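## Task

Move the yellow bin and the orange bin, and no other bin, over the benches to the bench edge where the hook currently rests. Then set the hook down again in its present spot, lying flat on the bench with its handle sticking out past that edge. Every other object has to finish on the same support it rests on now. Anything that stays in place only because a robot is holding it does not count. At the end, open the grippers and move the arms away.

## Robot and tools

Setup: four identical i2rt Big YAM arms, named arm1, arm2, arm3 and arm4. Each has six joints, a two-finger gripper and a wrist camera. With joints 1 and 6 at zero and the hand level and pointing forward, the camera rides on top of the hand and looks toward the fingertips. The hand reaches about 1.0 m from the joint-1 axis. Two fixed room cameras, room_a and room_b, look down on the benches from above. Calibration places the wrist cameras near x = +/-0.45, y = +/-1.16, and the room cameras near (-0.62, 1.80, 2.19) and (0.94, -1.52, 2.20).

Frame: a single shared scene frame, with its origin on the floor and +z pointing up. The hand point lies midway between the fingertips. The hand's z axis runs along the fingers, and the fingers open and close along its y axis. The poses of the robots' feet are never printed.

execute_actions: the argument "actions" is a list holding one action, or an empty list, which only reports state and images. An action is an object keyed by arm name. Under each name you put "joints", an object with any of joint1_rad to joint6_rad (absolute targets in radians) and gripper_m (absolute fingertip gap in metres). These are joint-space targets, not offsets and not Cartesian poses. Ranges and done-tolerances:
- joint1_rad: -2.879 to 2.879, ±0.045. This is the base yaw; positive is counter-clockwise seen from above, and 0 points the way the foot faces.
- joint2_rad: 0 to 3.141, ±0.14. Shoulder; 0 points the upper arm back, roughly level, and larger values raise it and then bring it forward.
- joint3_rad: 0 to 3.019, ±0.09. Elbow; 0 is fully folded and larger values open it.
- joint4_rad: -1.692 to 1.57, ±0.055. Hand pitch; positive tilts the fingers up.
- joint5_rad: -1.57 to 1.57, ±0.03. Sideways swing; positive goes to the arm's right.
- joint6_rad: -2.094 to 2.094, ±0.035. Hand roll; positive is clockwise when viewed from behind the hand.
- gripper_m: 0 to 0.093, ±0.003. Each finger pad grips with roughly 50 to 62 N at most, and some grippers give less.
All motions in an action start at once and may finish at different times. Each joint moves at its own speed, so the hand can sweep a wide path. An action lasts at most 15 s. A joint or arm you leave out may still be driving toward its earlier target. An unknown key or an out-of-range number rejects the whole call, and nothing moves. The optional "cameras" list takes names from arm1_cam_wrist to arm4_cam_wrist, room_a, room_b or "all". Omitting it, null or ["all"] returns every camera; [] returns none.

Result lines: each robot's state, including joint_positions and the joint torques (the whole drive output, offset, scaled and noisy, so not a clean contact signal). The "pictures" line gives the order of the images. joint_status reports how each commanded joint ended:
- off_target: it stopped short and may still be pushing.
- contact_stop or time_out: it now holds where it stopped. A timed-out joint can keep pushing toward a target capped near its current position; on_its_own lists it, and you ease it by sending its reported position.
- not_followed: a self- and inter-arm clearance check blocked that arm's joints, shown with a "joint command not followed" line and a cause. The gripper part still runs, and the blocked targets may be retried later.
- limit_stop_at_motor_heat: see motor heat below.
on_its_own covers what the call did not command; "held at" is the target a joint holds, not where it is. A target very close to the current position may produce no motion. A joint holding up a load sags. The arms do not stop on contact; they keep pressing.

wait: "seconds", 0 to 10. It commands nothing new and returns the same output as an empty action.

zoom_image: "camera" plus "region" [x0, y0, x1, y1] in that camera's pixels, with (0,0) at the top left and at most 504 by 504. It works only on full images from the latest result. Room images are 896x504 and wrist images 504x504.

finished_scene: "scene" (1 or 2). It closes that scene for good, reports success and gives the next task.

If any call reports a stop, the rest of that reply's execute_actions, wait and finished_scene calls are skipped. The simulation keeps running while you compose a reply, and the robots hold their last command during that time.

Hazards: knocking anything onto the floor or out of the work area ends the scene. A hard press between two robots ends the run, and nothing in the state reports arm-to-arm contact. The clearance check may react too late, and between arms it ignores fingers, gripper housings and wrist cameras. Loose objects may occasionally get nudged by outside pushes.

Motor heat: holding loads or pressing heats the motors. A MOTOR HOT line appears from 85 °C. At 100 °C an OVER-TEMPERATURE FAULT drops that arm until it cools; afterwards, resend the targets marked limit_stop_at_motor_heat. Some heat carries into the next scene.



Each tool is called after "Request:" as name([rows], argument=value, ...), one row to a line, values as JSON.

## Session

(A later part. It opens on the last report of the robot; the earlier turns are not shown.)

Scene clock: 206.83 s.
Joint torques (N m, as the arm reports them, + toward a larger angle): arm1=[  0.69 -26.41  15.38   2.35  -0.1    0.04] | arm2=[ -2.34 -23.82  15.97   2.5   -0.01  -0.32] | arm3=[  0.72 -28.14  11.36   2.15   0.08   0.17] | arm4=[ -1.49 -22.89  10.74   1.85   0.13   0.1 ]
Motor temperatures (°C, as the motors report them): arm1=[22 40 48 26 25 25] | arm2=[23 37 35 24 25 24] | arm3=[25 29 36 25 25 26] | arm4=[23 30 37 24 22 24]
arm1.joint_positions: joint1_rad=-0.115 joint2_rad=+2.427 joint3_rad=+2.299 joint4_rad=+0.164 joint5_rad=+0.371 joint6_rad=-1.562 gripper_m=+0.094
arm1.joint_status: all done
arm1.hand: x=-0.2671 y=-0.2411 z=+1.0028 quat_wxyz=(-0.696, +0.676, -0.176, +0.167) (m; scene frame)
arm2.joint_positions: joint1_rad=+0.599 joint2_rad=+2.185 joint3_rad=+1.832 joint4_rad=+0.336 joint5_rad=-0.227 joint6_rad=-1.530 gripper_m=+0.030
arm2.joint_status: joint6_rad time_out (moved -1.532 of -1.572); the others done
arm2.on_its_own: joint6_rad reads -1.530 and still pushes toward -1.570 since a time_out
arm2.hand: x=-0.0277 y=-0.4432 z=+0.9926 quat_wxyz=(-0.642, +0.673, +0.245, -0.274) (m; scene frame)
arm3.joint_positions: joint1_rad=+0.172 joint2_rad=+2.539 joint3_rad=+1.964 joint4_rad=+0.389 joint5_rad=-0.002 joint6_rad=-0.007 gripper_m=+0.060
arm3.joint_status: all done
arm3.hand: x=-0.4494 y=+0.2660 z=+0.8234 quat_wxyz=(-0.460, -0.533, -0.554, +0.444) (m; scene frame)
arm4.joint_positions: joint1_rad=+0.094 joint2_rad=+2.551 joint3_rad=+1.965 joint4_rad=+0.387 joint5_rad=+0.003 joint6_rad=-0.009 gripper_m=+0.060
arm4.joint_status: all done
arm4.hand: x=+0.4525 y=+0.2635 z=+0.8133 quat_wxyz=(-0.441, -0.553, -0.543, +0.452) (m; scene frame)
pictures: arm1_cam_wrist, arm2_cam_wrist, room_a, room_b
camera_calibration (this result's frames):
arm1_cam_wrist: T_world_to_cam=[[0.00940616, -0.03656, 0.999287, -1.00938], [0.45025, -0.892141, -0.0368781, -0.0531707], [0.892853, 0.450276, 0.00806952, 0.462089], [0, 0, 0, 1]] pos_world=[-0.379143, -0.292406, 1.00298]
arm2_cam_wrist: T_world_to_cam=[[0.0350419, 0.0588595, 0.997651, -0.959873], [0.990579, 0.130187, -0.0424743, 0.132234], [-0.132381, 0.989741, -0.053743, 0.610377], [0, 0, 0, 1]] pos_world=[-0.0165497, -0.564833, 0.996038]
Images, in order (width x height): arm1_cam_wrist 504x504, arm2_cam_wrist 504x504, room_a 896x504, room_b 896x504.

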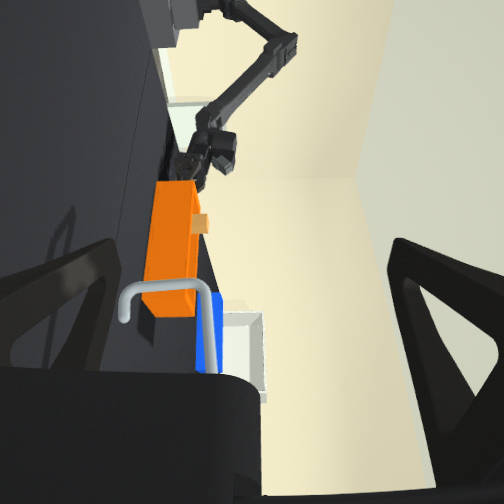

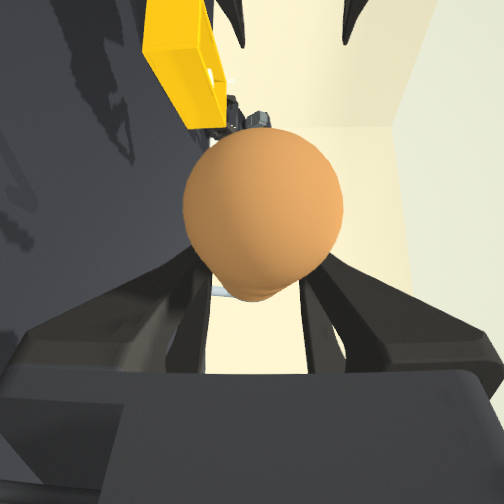

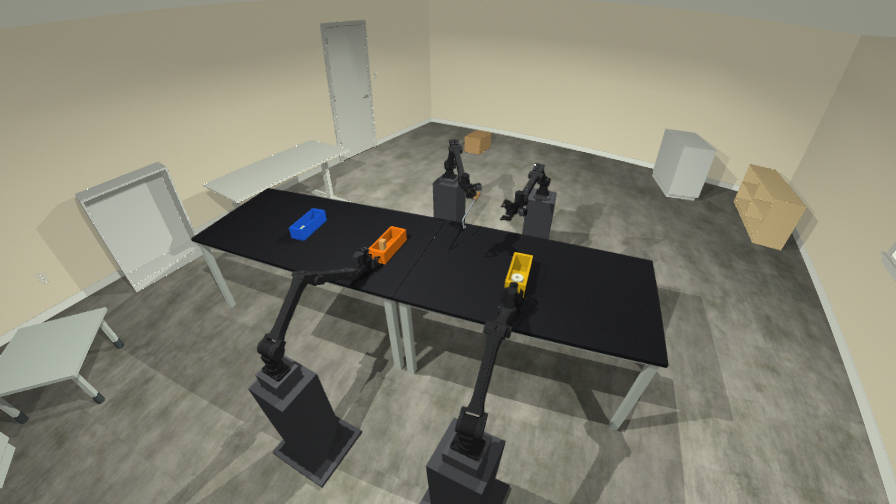

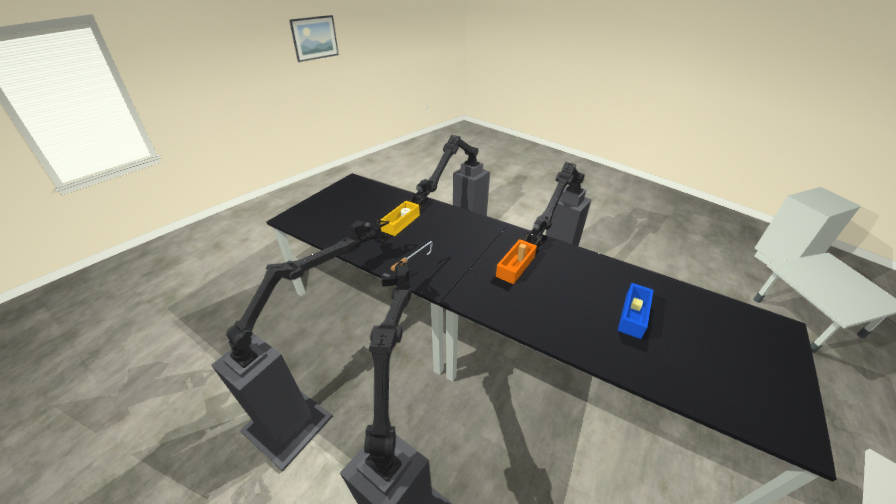

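Request:
execute_actions([
  {"arm2":{"joints":{"joint4_rad":0.50,"joint5_rad":-0.52}},"arm1":{"joints":{"joint1_rad":-0.25,"joint2_rad":2.20,"joint3_rad":1.975,"joint4_rad":0.31,"joint5_rad":0.394}},"arm3":{"joints":{"joint2_rad":2.70,"joint3_rad":2.29,"joint4_rad":0.285}},"arm4":{"joints":{"joint2_rad":2.70,"joint3_rad":2.30,"joint4_rad":0.285}}},
], cameras=["arm1_cam_wrist","arm2_cam_wrist","room_a","room_b"])

Scene clock: 238.67 s.
Joint torques (N m, as the arm reports them, + toward a larger angle): arm1=[  0.87 -20.49  12.12   2.14  -0.15   0.07] | arm2=[ -2.18 -23.04  16.01   3.65   0.01  -0.31] | arm3=[  0.71 -29.55  12.55   2.14   0.08   0.18] | arm4=[ -1.7  -22.97  11.94   1.6    0.12   0.12]
Motor temperatures (°C, as the motors report them): arm1=[22 41 48 26 25 25] | arm2=[23 39 39 24 25 24] | arm3=[25 31 37 25 25 26] | arm4=[23 32 38 24 22 24]
arm1.joint_positions: joint1_rad=-0.245 joint2_rad=+2.191 joint3_rad=+1.967 joint4_rad=+0.301 joint5_rad=+0.395 joint6_rad=-1.563 gripper_m=+0.094
arm1.joint_status: all done
arm1.hand: x=-0.1572 y=-0.3345 z=+1.0488 quat_wxyz=(-0.694, +0.646, -0.228, +0.220) (m; scene frame)
arm2.joint_positions: joint1_rad=+0.597 joint2_rad=+2.185 joint3_rad=+1.832 joint4_rad=+0.442 joint5_rad=-0.517 joint6_rad=-1.533 gripper_m=+0.030
arm2.joint_status: joint4_rad time_out (moved +0.105 of +0.164); the others done
arm2.on_its_own: joint4_rad reads +0.442 and still pushes toward +0.500 since a time_out; joint6_rad reads -1.533 and still pushes toward -1.570 since a time_out
arm2.hand: x=-0.0566 y=-0.4814 z=+1.0166 quat_wxyz=(-0.634, +0.592, +0.337, -0.366) (m; scene frame)
arm3.joint_positions: joint1_rad=+0.172 joint2_rad=+2.691 joint3_rad=+2.227 joint4_rad=+0.297 joint5_rad=-0.002 joint6_rad=-0.007 gripper_m=+0.060
arm3.joint_status: all done
arm3.hand: x=-0.4479 y=+0.2242 z=+0.8096 quat_wxyz=(-0.465, -0.529, -0.550, +0.449) (m; scene frame)
arm4.joint_positions: joint1_rad=+0.094 joint2_rad=+2.692 joint3_rad=+2.252 joint4_rad=+0.297 joint5_rad=+0.003 joint6_rad=-0.009 gripper_m=+0.060
arm4.joint_status: all done
arm4.hand: x=+0.4515 y=+0.2156 z=+0.8243 quat_wxyz=(-0.456, -0.541, -0.530, +0.467) (m; scene frame)
pictures: arm1_cam_wrist, arm2_cam_wrist, room_a, room_b
camera_calibration (this result's frames):
arm1_cam_wrist: T_world_to_cam=[[-0.00770309, -0.0759898, 0.997079, -1.07332], [0.308198, -0.948749, -0.0699254, -0.190863], [0.951291, 0.306759, 0.0307282, 0.34304], [0, 0, 0, 1]] pos_world=[-0.275775, -0.367874, 1.0463]
arm2_cam_wrist: T_world_to_cam=[[0.0754481, -0.0234377, 0.996874, -1.0171], [0.909882, 0.41062, -0.05921, 0.31434], [-0.407949, 0.911505, 0.052306, 0.484493], [0, 0, 0, 1]] pos_world=[-0.0116256, -0.594531, 1.00719]
Images, in order (width x height): arm1_cam_wrist 504x504, arm2_cam_wrist 504x504, room_a 896x504, room_b 896x504.

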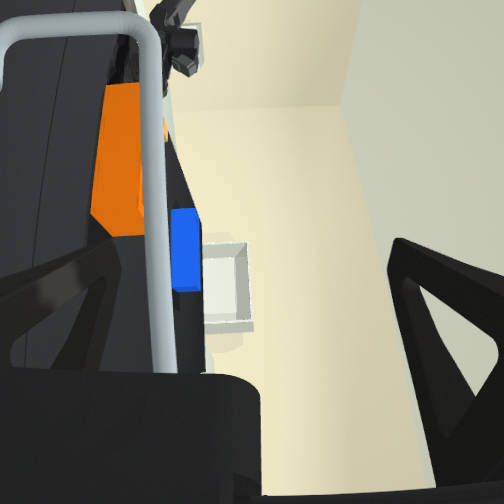

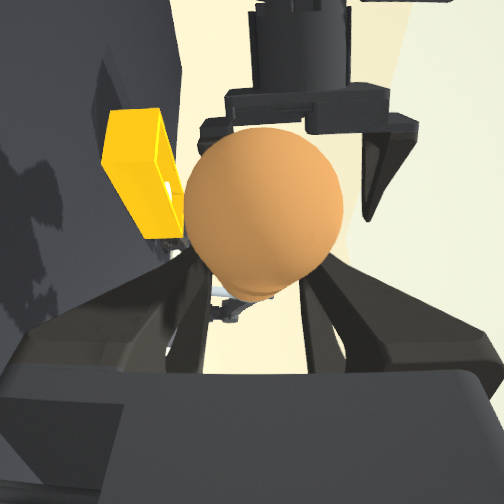

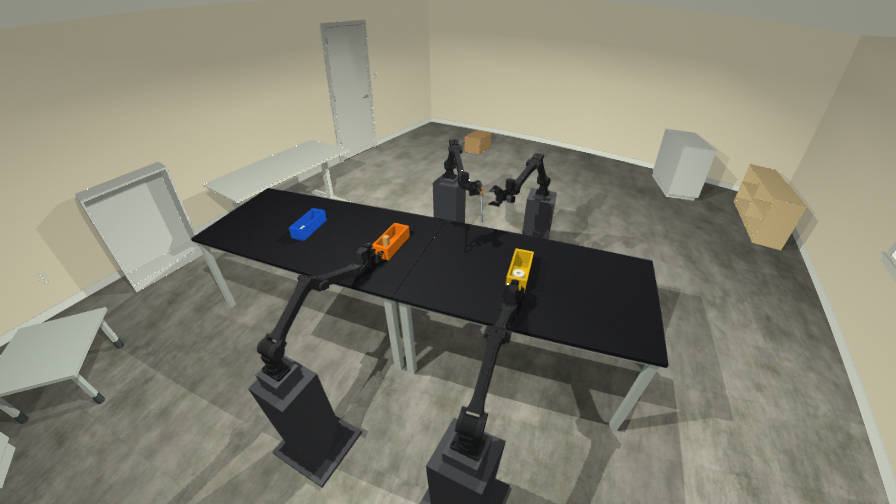

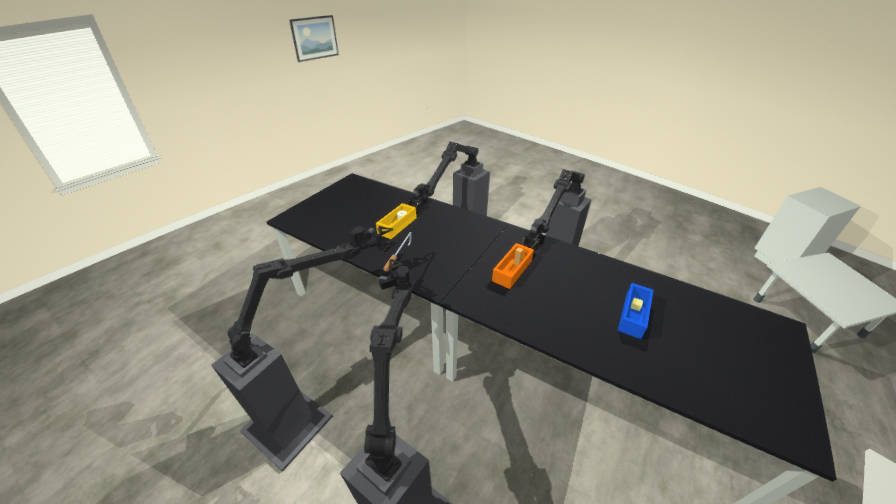

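Request:
execute_actions([
  {"arm1":{"joints":{"joint1_rad":-0.362,"joint2_rad":2.255}},"arm3":{"joints":{"joint2_rad":2.928,"joint3_rad":2.73,"joint4_rad":0.13}},"arm4":{"joints":{"joint2_rad":2.928,"joint3_rad":2.72,"joint4_rad":0.13}}},
], cameras=["arm1_cam_wrist","arm2_cam_wrist","room_b"])

Scene clock: 249.43 s.
Joint torques (N m, as the arm reports them, + toward a larger angle): arm1=[  1.38 -19.59  11.99   2.07  -0.02   0.1 ] | arm2=[ -1.45 -23.91  16.11   3.77   0.06  -0.32] | arm3=[  0.63 -30.66  13.05   2.1    0.07   0.08] | arm4=[ -1.69 -23.4   12.33   1.75   0.07   0.02]
Motor temperatures (°C, as the motors report them): arm1=[22 40 47 26 25 25] | arm2=[23 39 40 24 25 24] | arm3=[25 31 38 25 25 26] | arm4=[23 32 39 24 22 24]
arm1.joint_positions: joint1_rad=-0.365 joint2_rad=+2.230 joint3_rad=+1.967 joint4_rad=+0.302 joint5_rad=+0.393 joint6_rad=-1.568 gripper_m=+0.094
arm1.joint_status: all done
arm1.hand: x=-0.0543 y=-0.3685 z=+1.0147 quat_wxyz=(-0.667, +0.646, -0.264, +0.263) (m; scene frame)
arm2.joint_positions: joint1_rad=+0.590 joint2_rad=+2.190 joint3_rad=+1.830 joint4_rad=+0.442 joint5_rad=-0.519 joint6_rad=-1.532 gripper_m=+0.030
arm2.joint_status: not commanded
arm2.on_its_own: joint4_rad reads +0.442 and still pushes toward +0.500 since a time_out; joint6_rad reads -1.532 and still pushes toward -1.570 since a time_out
arm2.hand: x=-0.0523 y=-0.4779 z=+1.0117 quat_wxyz=(-0.632, +0.595, +0.336, -0.365) (m; scene frame)
arm3.joint_positions: joint1_rad=+0.172 joint2_rad=+2.914 joint3_rad=+2.668 joint4_rad=+0.143 joint5_rad=-0.002 joint6_rad=+0.002 gripper_m=+0.060
arm3.joint_status: all done
arm3.hand: x=-0.4464 y=+0.1795 z=+0.8188 quat_wxyz=(-0.485, -0.517, -0.532, +0.463) (m; scene frame)
arm4.joint_positions: joint1_rad=+0.092 joint2_rad=+2.917 joint3_rad=+2.672 joint4_rad=+0.142 joint5_rad=+0.002 joint6_rad=-0.001 gripper_m=+0.060
arm4.joint_status: all done
arm4.hand: x=+0.4490 y=+0.1757 z=+0.8185 quat_wxyz=(-0.469, -0.534, -0.518, +0.476) (m; scene frame)
pictures: arm1_cam_wrist, arm2_cam_wrist, room_b
camera_calibration (this result's frames):
arm1_cam_wrist: T_world_to_cam=[[-0.00833646, -0.0356849, 0.999328, -1.02855], [0.193786, -0.980475, -0.0333951, -0.312257], [0.981008, 0.193377, 0.0150889, 0.232328], [0, 0, 0, 1]] pos_world=[-0.175979, -0.387791, 1.01393]
arm2_cam_wrist: T_world_to_cam=[[0.0725186, -0.0185838, 0.997194, -1.0106], [0.912047, 0.405854, -0.0587629, 0.306127], [-0.403623, 0.913749, 0.0463813, 0.490665], [0, 0, 0, 1]] pos_world=[-0.00787099, -0.591368, 1.003]
Images, in order (width x height): arm1_cam_wrist 504x504, arm2_cam_wrist 504x504, room_b 896x504.

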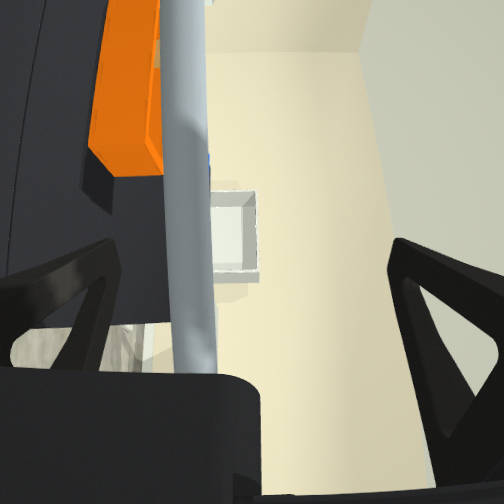

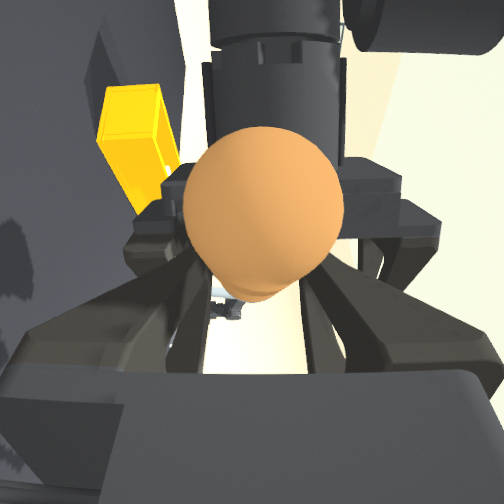

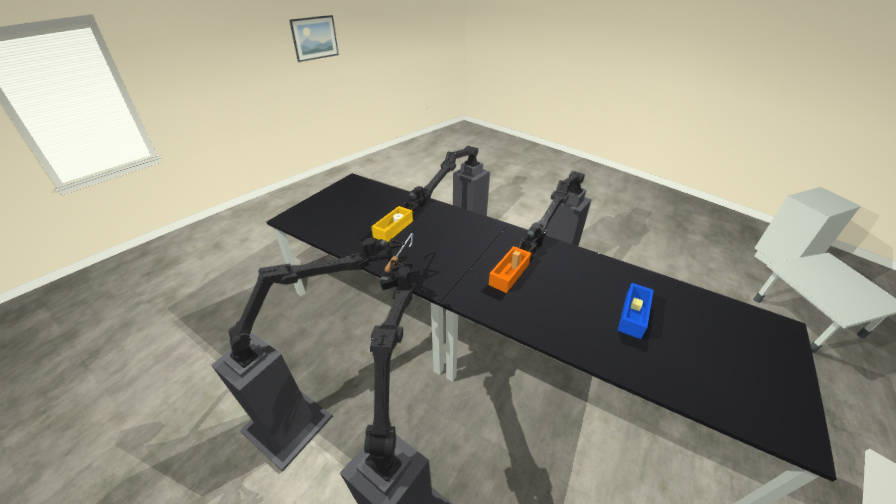

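Request:
execute_actions([
  {"arm1":{"joints":{"joint2_rad":2.275,"joint5_rad":0.33,"gripper_m":0.0}},"arm3":{"joints":{"joint2_rad":3.05,"joint3_rad":3.0,"joint4_rad":0.01}},"arm4":{"joints":{"joint2_rad":2.5,"joint3_rad":2.3,"joint4_rad":0.1}}},
], cameras=["arm1_cam_wrist","arm2_cam_wrist","room_b"])

Scene clock: 272.00 s.
Joint torques (N m, as the arm reports them, + toward a larger angle): arm1=[  0.85 -19.22  12.04   2.03  -0.14   0.19] | arm2=[ -1.3  -23.71  16.02   3.32   0.05  -0.3 ] | arm3=[  0.68 -31.44  13.31   2.08   0.08   0.09] | arm4=[ -1.48 -22.     8.98   2.06   0.13   0.04]
Motor temperatures (°C, as the motors report them): arm1=[22 39 45 26 25 25] | arm2=[23 40 41 24 25 24] | arm3=[25 33 40 25 25 26] | arm4=[23 33 40 24 22 24]
arm1.joint_positions: joint1_rad=-0.361 joint2_rad=+2.244 joint3_rad=+1.967 joint4_rad=+0.304 joint5_rad=+0.331 joint6_rad=-1.576 gripper_m=+0.008
arm1.joint_status: gripper_m off_target (ended at +0.008, target +0.000); the others done
arm1.hand: x=-0.0648 y=-0.3579 z=+1.0018 quat_wxyz=(-0.669, +0.660, -0.239, +0.244) (m; scene frame)
arm2.joint_positions: joint1_rad=+0.587 joint2_rad=+2.189 joint3_rad=+1.830 joint4_rad=+0.449 joint5_rad=-0.518 joint6_rad=-1.536 gripper_m=+0.030
arm2.joint_status: not commanded
arm2.hand: x=-0.0497 y=-0.4762 z=+1.0135 quat_wxyz=(-0.636, +0.593, +0.336, -0.362) (m; scene frame)
arm3.joint_positions: joint1_rad=+0.172 joint2_rad=+3.039 joint3_rad=+2.937 joint4_rad=+0.022 joint5_rad=-0.002 joint6_rad=+0.002 gripper_m=+0.060
arm3.joint_status: all done
arm3.hand: x=-0.4461 y=+0.1701 z=+0.8301 quat_wxyz=(-0.491, -0.512, -0.527, +0.469) (m; scene frame)
arm4.joint_positions: joint1_rad=+0.092 joint2_rad=+2.481 joint3_rad=+2.298 joint4_rad=+0.107 joint5_rad=+0.002 joint6_rad=-0.001 gripper_m=+0.060
arm4.joint_status: all done
arm4.hand: x=+0.4485 y=+0.2129 z=+1.0091 quat_wxyz=(-0.475, -0.527, -0.512, +0.483) (m; scene frame)
pictures: arm1_cam_wrist, arm2_cam_wrist, room_b
camera_calibration (this result's frames):
arm1_cam_wrist: T_world_to_cam=[[-0.0087953, -0.0175092, 0.999808, -1.00944], [0.257521, -0.966161, -0.0146546, -0.309706], [0.966233, 0.257343, 0.0130067, 0.264819], [0, 0, 0, 1]] pos_world=[-0.184999, -0.38505, 1.00126]
arm2_cam_wrist: T_world_to_cam=[[0.0740401, -0.0284268, 0.99685, -1.01685], [0.913776, 0.402284, -0.0563981, 0.299123], [-0.399414, 0.915073, 0.0557609, 0.481415], [0, 0, 0, 1]] pos_world=[-0.00575969, -0.589769, 1.00368]
Images, in order (width x height): arm1_cam_wrist 504x504, arm2_cam_wrist 504x504, room_b 896x504.

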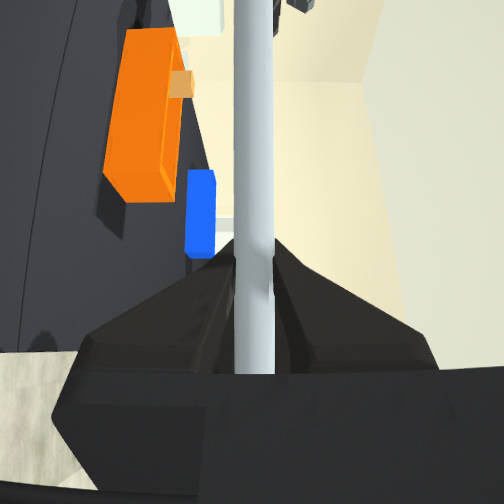

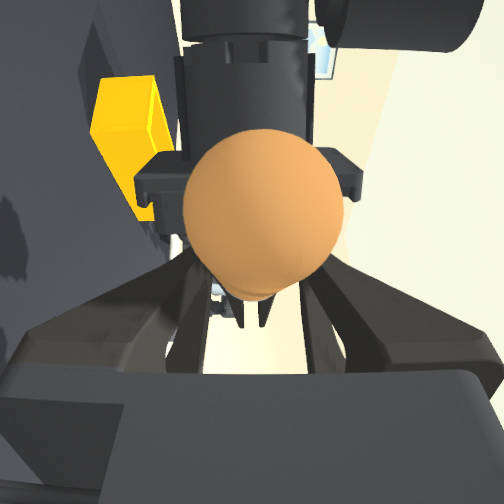

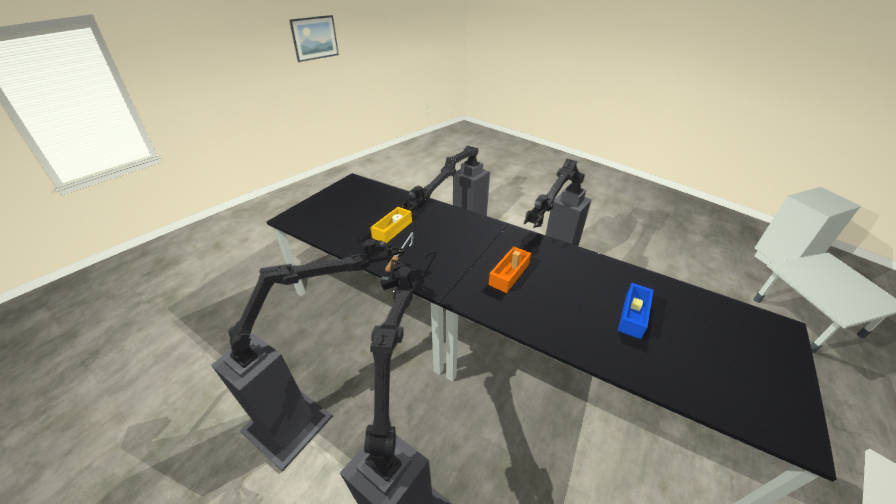

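Request:
execute_actions([
  {"arm2":{"joints":{"gripper_m":0.075,"joint2_rad":2.19,"joint4_rad":0.45}},"arm3":{"joints":{"joint2_rad":2.5,"joint3_rad":2.3,"joint4_rad":0.1}}},
], cameras=["arm1_cam_wrist","arm2_cam_wrist","arm3_cam_wrist","arm4_cam_wrist","room_b"])

Scene clock: 279.17 s.
Joint torques (N m, as the arm reports them, + toward a larger angle): arm1=[  0.93 -22.08  12.76   2.08  -0.1    0.34] | arm2=[ -1.54 -20.83  15.79   1.67   0.06  -0.06] | arm3=[  0.7  -29.68   9.28   3.     0.08   0.08] | arm4=[ -2.07 -21.17   9.13   1.76   0.12   0.05]
Motor temperatures (°C, as the motors report them): arm1=[22 39 45 26 25 25] | arm2=[23 40 41 24 25 24] | arm3=[25 33 40 25 25 26] | arm4=[23 33 39 24 22 24]
arm1.joint_positions: joint1_rad=-0.360 joint2_rad=+2.271 joint3_rad=+1.958 joint4_rad=+0.301 joint5_rad=+0.331 joint6_rad=-1.592 gripper_m=+0.008
arm1.joint_status: not commanded
arm1.hand: x=-0.0643 y=-0.3553 z=+0.9720 quat_wxyz=(-0.654, +0.675, -0.234, +0.249) (m; scene frame)
arm2.joint_positions: joint1_rad=+0.587 joint2_rad=+2.197 joint3_rad=+1.834 joint4_rad=+0.446 joint5_rad=-0.518 joint6_rad=-1.561 gripper_m=+0.075
arm2.joint_status: all done
arm2.hand: x=-0.0508 y=-0.4750 z=+1.0082 quat_wxyz=(-0.638, +0.591, +0.343, -0.354) (m; scene frame)
arm3.joint_positions: joint1_rad=+0.172 joint2_rad=+2.493 joint3_rad=+2.299 joint4_rad=+0.092 joint5_rad=-0.002 joint6_rad=+0.002 gripper_m=+0.060
arm3.joint_status: all done
arm3.hand: x=-0.4486 y=+0.2168 z=+0.9936 quat_wxyz=(-0.485, -0.517, -0.532, +0.464) (m; scene frame)
arm4.joint_positions: joint1_rad=+0.092 joint2_rad=+2.481 joint3_rad=+2.298 joint4_rad=+0.107 joint5_rad=+0.002 joint6_rad=-0.001 gripper_m=+0.060
arm4.joint_status: not commanded
arm4.hand: x=+0.4485 y=+0.2129 z=+1.0091 quat_wxyz=(-0.475, -0.527, -0.512, +0.483) (m; scene frame)
pictures: arm1_cam_wrist, arm2_cam_wrist, arm3_cam_wrist, arm4_cam_wrist, room_b
camera_calibration (this result's frames):
arm1_cam_wrist: T_world_to_cam=[[-0.00725956, 0.0277806, 0.999588, -0.963135], [0.258616, -0.965553, 0.0287129, -0.349644], [0.965953, 0.258718, -0.000175021, 0.277297], [0, 0, 0, 1]] pos_world=[-0.184424, -0.382585, 0.972826]
arm2_cam_wrist: T_world_to_cam=[[0.0576166, -0.0437326, 0.99738, -1.02005], [0.915054, 0.40179, -0.0352433, 0.277858], [-0.399196, 0.914687, 0.0631674, 0.472496], [0, 0, 0, 1]] pos_world=[-0.00686427, -0.588436, 0.997327]
arm3_cam_wrist: T_world_to_cam=[[-0.999032, -0.0404961, -0.0171839, -0.420749], [-0.013786, 0.65915, -0.751885, 0.603186], [0.0417752, -0.75092, -0.65907, 0.959777], [0, 0, 0, 1]] pos_world=[-0.452121, 0.306087, 1.07886]
arm4_cam_wrist: T_world_to_cam=[[-0.999834, 0.0181936, 0.000381261, 0.442769], [0.0114636, 0.645979, -0.763269, 0.634036], [-0.0141329, -0.763138, -0.646081, 0.947882], [0, 0, 0, 1]] pos_world=[0.448824, 0.305735, 1.09618]
Images, in order (width x height): arm1_cam_wrist 504x504, arm2_cam_wrist 504x504, arm3_cam_wrist 504x504, arm4_cam_wrist 504x504, room_b 896x504.

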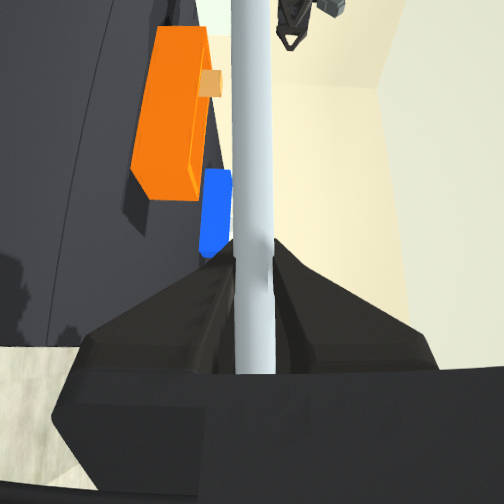

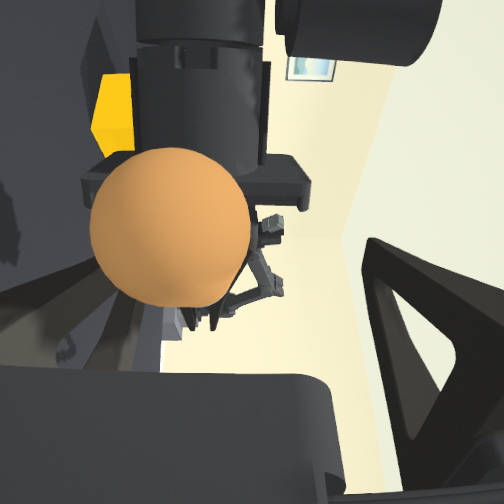

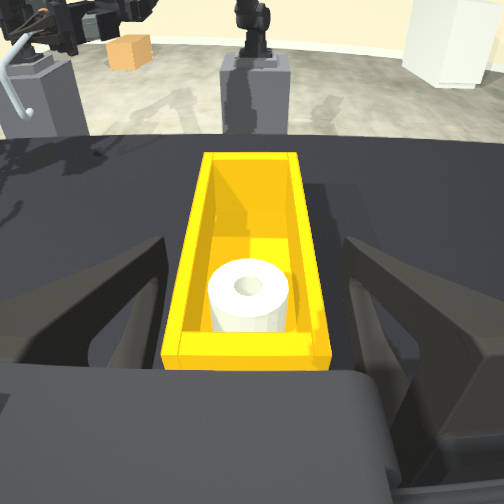

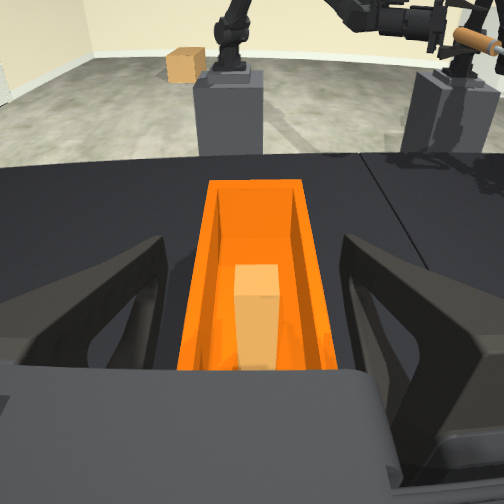

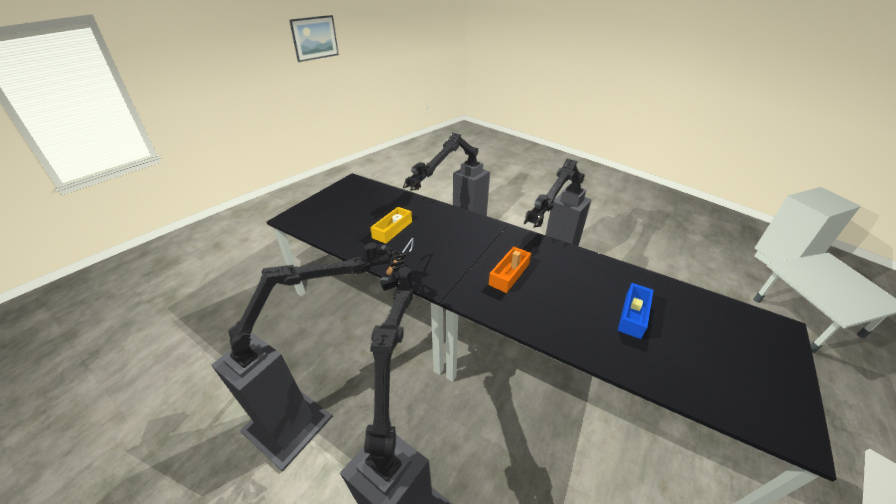

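Request:
execute_actions([
  {"arm1":{"joints":{"joint1_rad":0.10,"joint2_rad":2.29,"joint3_rad":2.40,"joint5_rad":0.89}},"arm2":{"joints":{"gripper_m":0.093}}},
], cameras=["arm1_cam_wrist","arm3_cam_wrist","room_a","room_b"])

Scene clock: 303.43 s.
Joint torques (N m, as the arm reports them, + toward a larger angle): arm1=[  1.03 -26.68  17.22   2.41  -0.36   0.28] | arm2=[ -1.74 -20.95  15.57   1.67   0.08  -0.03] | arm3=[  0.65 -29.49   9.23   3.04   0.07   0.08] | arm4=[ -1.19 -21.43   9.35   2.23   0.14  -0.02]
Motor temperatures (°C, as the motors report them): arm1=[22 40 47 26 25 25] | arm2=[23 40 41 24 25 24] | arm3=[25 33 37 26 25 26] | arm4=[23 33 38 24 22 24]
arm1.joint_positions: joint1_rad=+0.103 joint2_rad=+2.329 joint3_rad=+2.338 joint4_rad=+0.286 joint5_rad=+0.893 joint6_rad=-1.584 gripper_m=+0.008
arm1.joint_status: all done
arm1.hand: x=-0.3974 y=-0.2942 z=+1.1317 quat_wxyz=(-0.732, +0.559, -0.316, +0.228) (m; scene frame)
arm2.joint_positions: joint1_rad=+0.592 joint2_rad=+2.193 joint3_rad=+1.835 joint4_rad=+0.446 joint5_rad=-0.519 joint6_rad=-1.562 gripper_m=+0.093
arm2.joint_status: all done
arm2.hand: x=-0.0542 y=-0.4780 z=+1.0128 quat_wxyz=(-0.639, +0.588, +0.345, -0.356) (m; scene frame)
arm3.joint_positions: joint1_rad=+0.172 joint2_rad=+2.493 joint3_rad=+2.299 joint4_rad=+0.092 joint5_rad=-0.002 joint6_rad=+0.002 gripper_m=+0.060
arm3.joint_status: not commanded
arm3.hand: x=-0.4486 y=+0.2168 z=+0.9936 quat_wxyz=(-0.485, -0.517, -0.532, +0.464) (m; scene frame)
arm4.joint_positions: joint1_rad=+0.092 joint2_rad=+2.481 joint3_rad=+2.298 joint4_rad=+0.107 joint5_rad=+0.002 joint6_rad=-0.001 gripper_m=+0.060
arm4.joint_status: not commanded
arm4.hand: x=+0.4485 y=+0.2129 z=+1.0091 quat_wxyz=(-0.475, -0.527, -0.512, +0.483) (m; scene frame)
pictures: arm1_cam_wrist, arm3_cam_wrist, room_a, room_b
camera_calibration (this result's frames):
arm1_cam_wrist: T_world_to_cam=[[0.0226906, -0.277919, 0.960337, -1.16052], [0.156889, -0.947692, -0.277966, 0.102727], [0.987356, 0.156973, 0.0220986, 0.536618], [0, 0, 0, 1]] pos_world=[-0.519616, -0.309411, 1.13118]
arm3_cam_wrist: T_world_to_cam=[[-0.999032, -0.0404961, -0.0171839, -0.420749], [-0.013786, 0.65915, -0.751885, 0.603186], [0.0417752, -0.75092, -0.65907, 0.959777], [0, 0, 0, 1]] pos_world=[-0.452121, 0.306087, 1.07886]
Images, in order (width x height): arm1_cam_wrist 504x504, arm3_cam_wrist 504x504, room_a 896x504, room_b 896x504.

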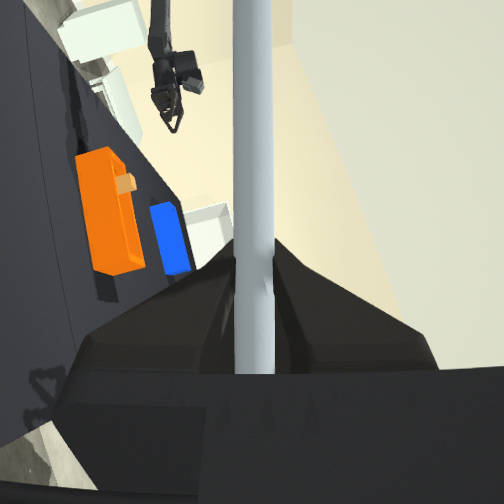

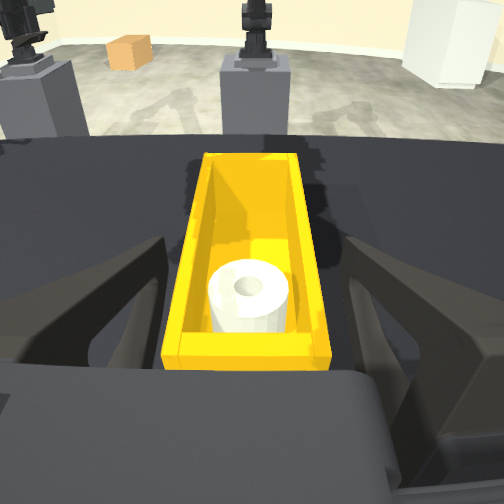

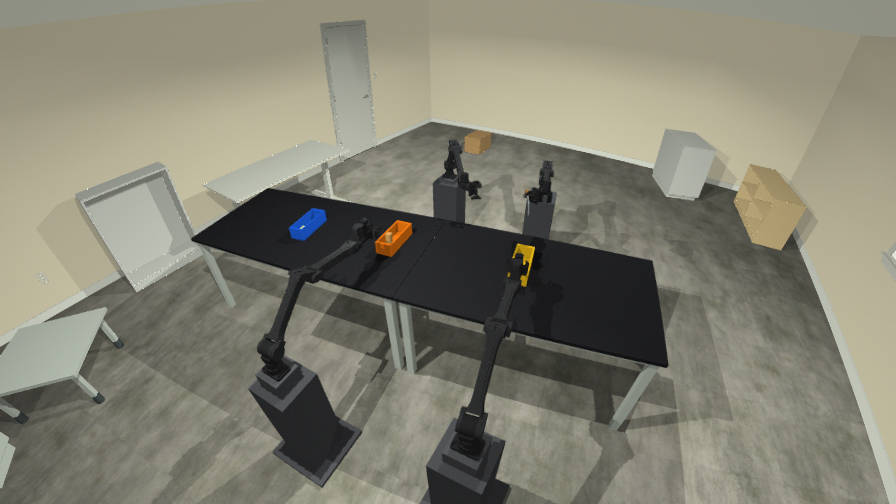

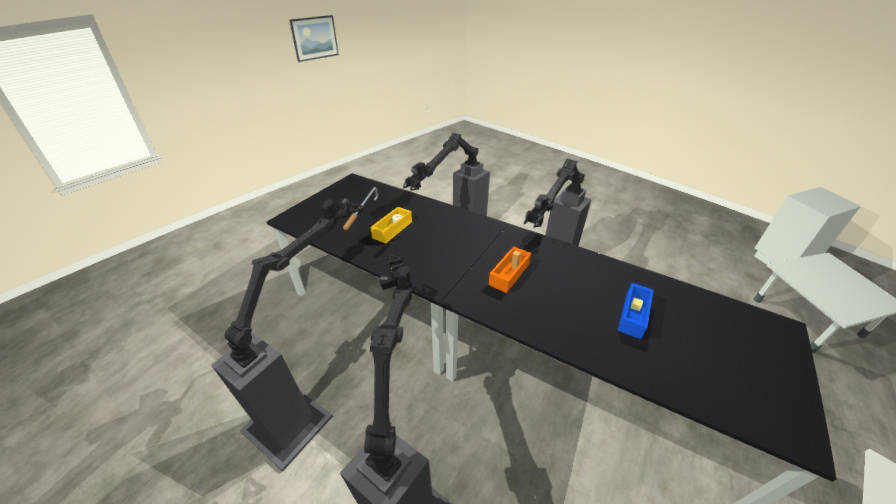

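Request:
execute_actions([
  {"arm1":{"joints":{"joint2_rad":2.69,"joint3_rad":2.77,"joint4_rad":0.165}}},
], cameras=["arm1_cam_wrist","arm3_cam_wrist","room_a","room_b"])

Scene clock: 306.77 s.
Joint torques (N m, as the arm reports them, + toward a larger angle): arm1=[  0.82 -32.45  19.02   2.47  -0.21   0.26] | arm2=[ -1.72 -20.83  15.6    1.72   0.07  -0.04] | arm3=[  0.69 -29.58   9.2    3.03   0.08   0.08] | arm4=[ -1.29 -21.23   9.07   1.95   0.1    0.06]
Motor temperatures (°C, as the motors report them): arm1=[22 40 48 26 25 25] | arm2=[23 40 41 24 25 24] | arm3=[25 33 37 26 25 26] | arm4=[23 33 38 24 22 24]
arm1.joint_positions: joint1_rad=+0.103 joint2_rad=+2.762 joint3_rad=+2.687 joint4_rad=+0.141 joint5_rad=+0.892 joint6_rad=-1.584 gripper_m=+0.008
arm1.joint_status: all done
arm1.hand: x=-0.4051 y=-0.2233 z=+0.9070 quat_wxyz=(-0.667, +0.637, -0.280, +0.268) (m; scene frame)
arm2.joint_positions: joint1_rad=+0.592 joint2_rad=+2.193 joint3_rad=+1.835 joint4_rad=+0.446 joint5_rad=-0.519 joint6_rad=-1.562 gripper_m=+0.093
arm2.joint_status: not commanded
arm2.hand: x=-0.0542 y=-0.4780 z=+1.0128 quat_wxyz=(-0.639, +0.588, +0.345, -0.356) (m; scene frame)
arm3.joint_positions: joint1_rad=+0.172 joint2_rad=+2.493 joint3_rad=+2.299 joint4_rad=+0.092 joint5_rad=-0.002 joint6_rad=+0.002 gripper_m=+0.060
arm3.joint_status: not commanded
arm3.hand: x=-0.4486 y=+0.2168 z=+0.9936 quat_wxyz=(-0.485, -0.517, -0.532, +0.464) (m; scene frame)
arm4.joint_positions: joint1_rad=+0.092 joint2_rad=+2.481 joint3_rad=+2.298 joint4_rad=+0.107 joint5_rad=+0.002 joint6_rad=-0.001 gripper_m=+0.060
arm4.joint_status: not commanded
arm4.hand: x=+0.4485 y=+0.2129 z=+1.0091 quat_wxyz=(-0.475, -0.527, -0.512, +0.483) (m; scene frame)
pictures: arm1_cam_wrist, arm3_cam_wrist, room_a, room_b
camera_calibration (this result's frames):
arm1_cam_wrist: T_world_to_cam=[[0.00149731, -0.0539767, 0.998541, -0.918065], [0.162045, -0.985332, -0.0535056, -0.101167], [0.986782, 0.161889, 0.00727131, 0.552377], [0, 0, 0, 1]] pos_world=[-0.527308, -0.238661, 0.907296]
arm3_cam_wrist: T_world_to_cam=[[-0.999032, -0.0404961, -0.0171839, -0.420749], [-0.013786, 0.65915, -0.751885, 0.603186], [0.0417752, -0.75092, -0.65907, 0.959777], [0, 0, 0, 1]] pos_world=[-0.452121, 0.306087, 1.07886]
Images, in order (width x height): arm1_cam_wrist 504x504, arm3_cam_wrist 504x504, room_a 896x504, room_b 896x504.

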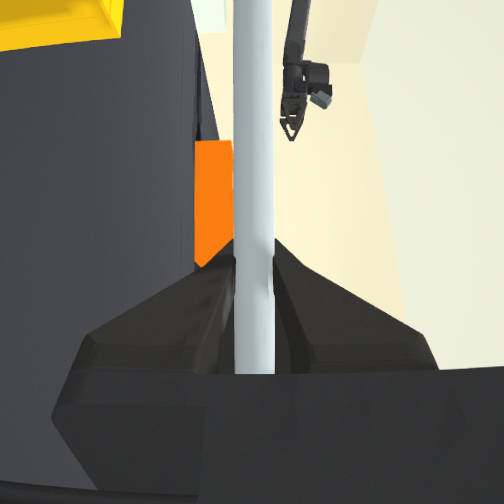

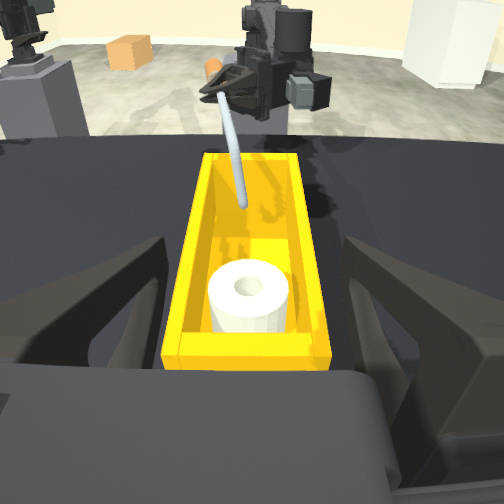

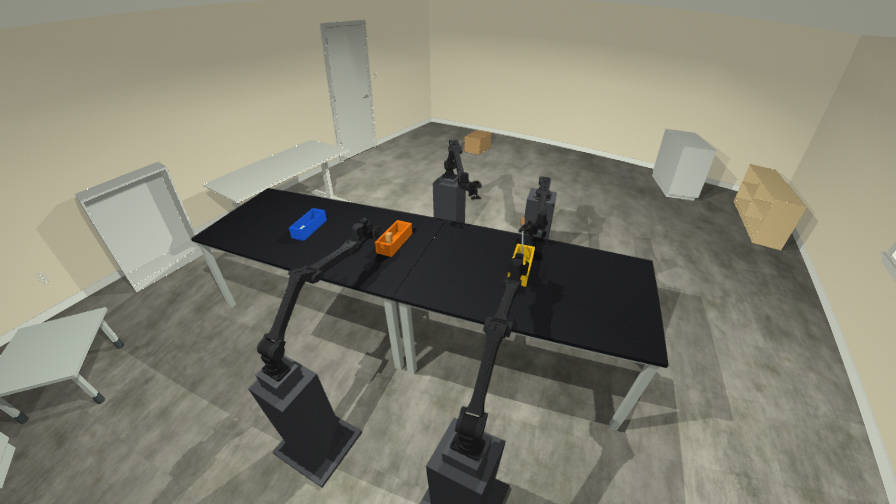

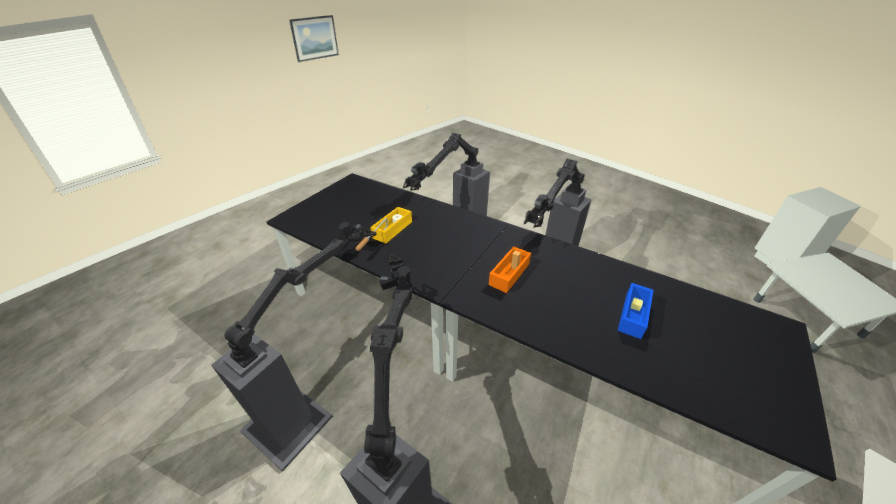

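Request:
execute_actions(actions=[], cameras=["arm3_cam_wrist","room_b"])

Request:
zoom_image(camera="room_b", region=[320, 190, 440, 270])

Scene clock: 323.00 s.
Joint torques (N m, as the arm reports them, + toward a larger angle): arm1=[  1.13 -32.46  19.06   2.5   -0.2    0.26] | arm2=[ -1.66 -20.82  15.66   1.62   0.05  -0.07] | arm3=[  0.65 -29.47   9.2    3.03   0.07   0.08] | arm4=[ -1.04 -21.69   9.08   1.83   0.15   0.01]
Motor temperatures (°C, as the motors report them): arm1=[22 44 53 26 25 25] | arm2=[23 40 42 24 25 24] | arm3=[25 34 37 26 25 26] | arm4=[23 33 38 24 22 24]
arm1.joint_positions: joint1_rad=+0.103 joint2_rad=+2.762 joint3_rad=+2.687 joint4_rad=+0.141 joint5_rad=+0.892 joint6_rad=-1.584 gripper_m=+0.008
arm1.joint_status: all done
arm1.hand: x=-0.4051 y=-0.2233 z=+0.9070 quat_wxyz=(-0.667, +0.637, -0.280, +0.268) (m; scene frame)
arm2.joint_positions: joint1_rad=+0.592 joint2_rad=+2.193 joint3_rad=+1.835 joint4_rad=+0.446 joint5_rad=-0.519 joint6_rad=-1.562 gripper_m=+0.093
arm2.joint_status: not commanded
arm2.hand: x=-0.0542 y=-0.4780 z=+1.0128 quat_wxyz=(-0.639, +0.588, +0.345, -0.356) (m; scene frame)
arm3.joint_positions: joint1_rad=+0.172 joint2_rad=+2.493 joint3_rad=+2.299 joint4_rad=+0.092 joint5_rad=-0.002 joint6_rad=+0.002 gripper_m=+0.060
arm3.joint_status: not commanded
arm3.hand: x=-0.4486 y=+0.2168 z=+0.9936 quat_wxyz=(-0.485, -0.517, -0.532, +0.464) (m; scene frame)
arm4.joint_positions: joint1_rad=+0.092 joint2_rad=+2.481 joint3_rad=+2.298 joint4_rad=+0.107 joint5_rad=+0.002 joint6_rad=-0.001 gripper_m=+0.060
arm4.joint_status: not commanded
arm4.hand: x=+0.4485 y=+0.2129 z=+1.0091 quat_wxyz=(-0.475, -0.527, -0.512, +0.483) (m; scene frame)
pictures: arm3_cam_wrist, room_b
camera_calibration (this result's frames):
arm3_cam_wrist: T_world_to_cam=[[-0.999032, -0.0404961, -0.0171839, -0.420749], [-0.013786, 0.65915, -0.751885, 0.603186], [0.0417752, -0.75092, -0.65907, 0.959777], [0, 0, 0, 1]] pos_world=[-0.452121, 0.306087, 1.07886]
Images, in order (width x height): arm3_cam_wrist 504x504, room_b 896x504.

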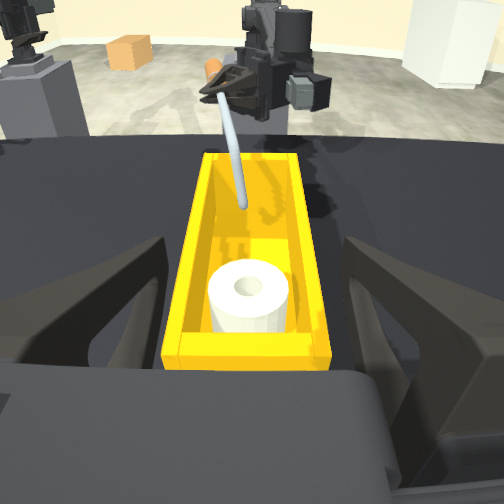

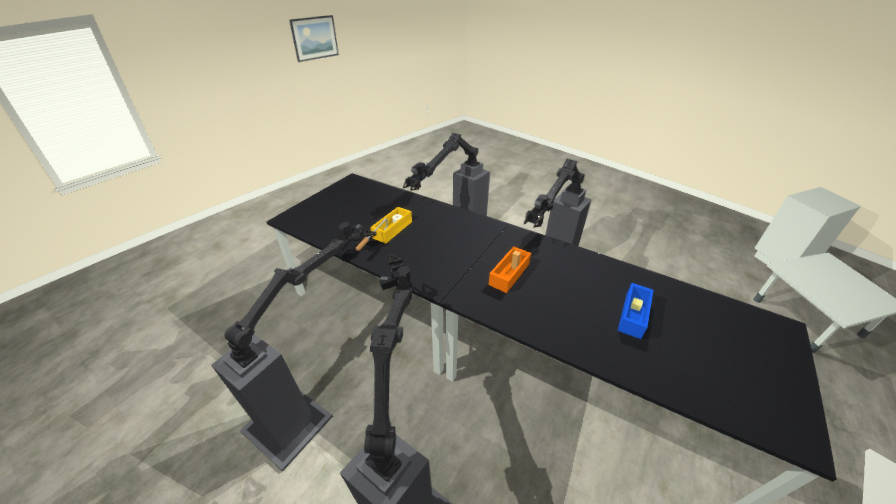

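Region (320, 190, 440, 270) of room_b's 896x504 image, scaled by 4.200, with more detail than that image has.

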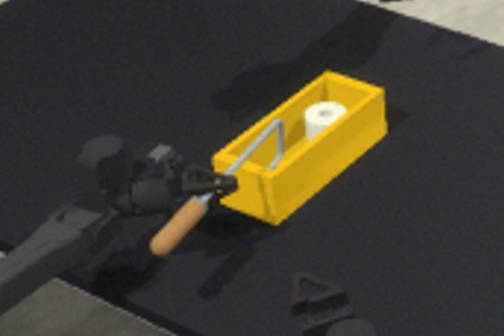

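Request:
execute_actions([
  {"arm1":{"joints":{"joint2_rad":2.585,"joint3_rad":2.55,"joint4_rad":-0.01}}},
], cameras=["arm3_cam_wrist","room_b"])

Request:
zoom_image(camera="room_b", region=[320, 190, 440, 270])

Scene clock: 332.93 s.
Joint torques (N m, as the arm reports them, + toward a larger angle): arm1=[  1.08 -30.83  13.65   1.94   0.07   0.23] | arm2=[ -1.87 -21.58  15.68   1.63   0.08  -0.05] | arm3=[  0.62 -29.5    9.23   3.04   0.08   0.08] | arm4=[ -1.52 -21.42   9.17   1.97   0.07   0.1 ]
Motor temperatures (°C, as the motors report them): arm1=[22 45 54 26 25 25] | arm2=[23 40 42 24 25 24] | arm3=[25 34 36 26 25 26] | arm4=[23 33 38 24 22 24]
arm1.joint_positions: joint1_rad=+0.103 joint2_rad=+2.649 joint3_rad=+2.526 joint4_rad=-0.018 joint5_rad=+0.889 joint6_rad=-1.581 gripper_m=+0.008
arm1.joint_status: all done
arm1.hand: x=-0.4041 y=-0.2373 z=+0.8928 quat_wxyz=(-0.601, +0.699, -0.244, +0.299) (m; scene frame)
arm2.joint_positions: joint1_rad=+0.592 joint2_rad=+2.193 joint3_rad=+1.835 joint4_rad=+0.446 joint5_rad=-0.519 joint6_rad=-1.562 gripper_m=+0.093
arm2.joint_status: not commanded
arm2.hand: x=-0.0542 y=-0.4780 z=+1.0128 quat_wxyz=(-0.639, +0.588, +0.345, -0.356) (m; scene frame)
arm3.joint_positions: joint1_rad=+0.172 joint2_rad=+2.493 joint3_rad=+2.299 joint4_rad=+0.092 joint5_rad=-0.002 joint6_rad=+0.002 gripper_m=+0.060
arm3.joint_status: not commanded
arm3.hand: x=-0.4486 y=+0.2168 z=+0.9936 quat_wxyz=(-0.485, -0.517, -0.532, +0.464) (m; scene frame)
arm4.joint_positions: joint1_rad=+0.092 joint2_rad=+2.481 joint3_rad=+2.298 joint4_rad=+0.107 joint5_rad=+0.002 joint6_rad=-0.001 gripper_m=+0.060
arm4.joint_status: not commanded
arm4.hand: x=+0.4485 y=+0.2129 z=+1.0091 quat_wxyz=(-0.475, -0.527, -0.512, +0.483) (m; scene frame)
pictures: arm3_cam_wrist, room_b
camera_calibration (this result's frames):
arm3_cam_wrist: T_world_to_cam=[[-0.999032, -0.0404961, -0.0171839, -0.420749], [-0.013786, 0.65915, -0.751885, 0.603186], [0.0417752, -0.75092, -0.65907, 0.959777], [0, 0, 0, 1]] pos_world=[-0.452121, 0.306087, 1.07886]
Images, in order (width x height): arm3_cam_wrist 504x504, room_b 896x504.

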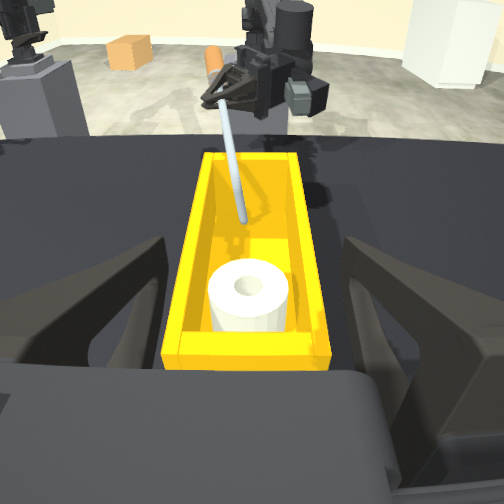

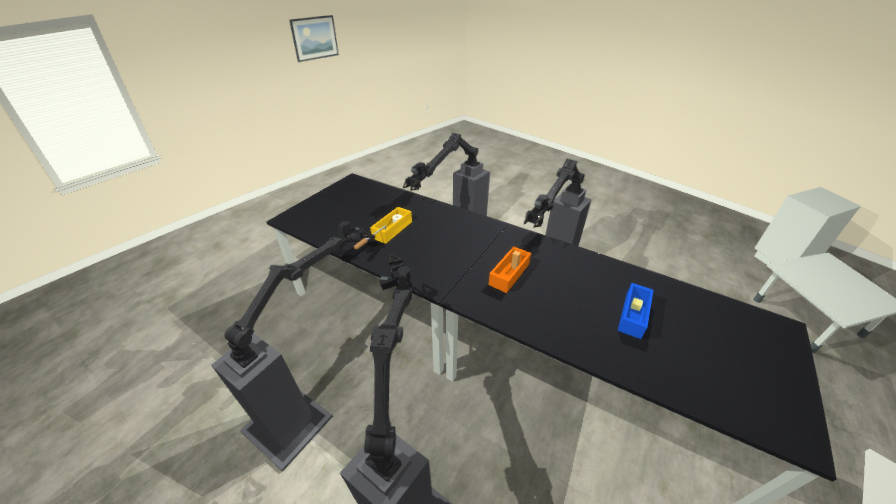

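Region (320, 190, 440, 270) of room_b's 896x504 image, scaled by 4.200, with more detail than that image has.

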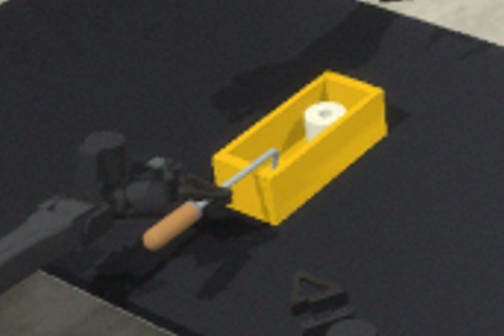

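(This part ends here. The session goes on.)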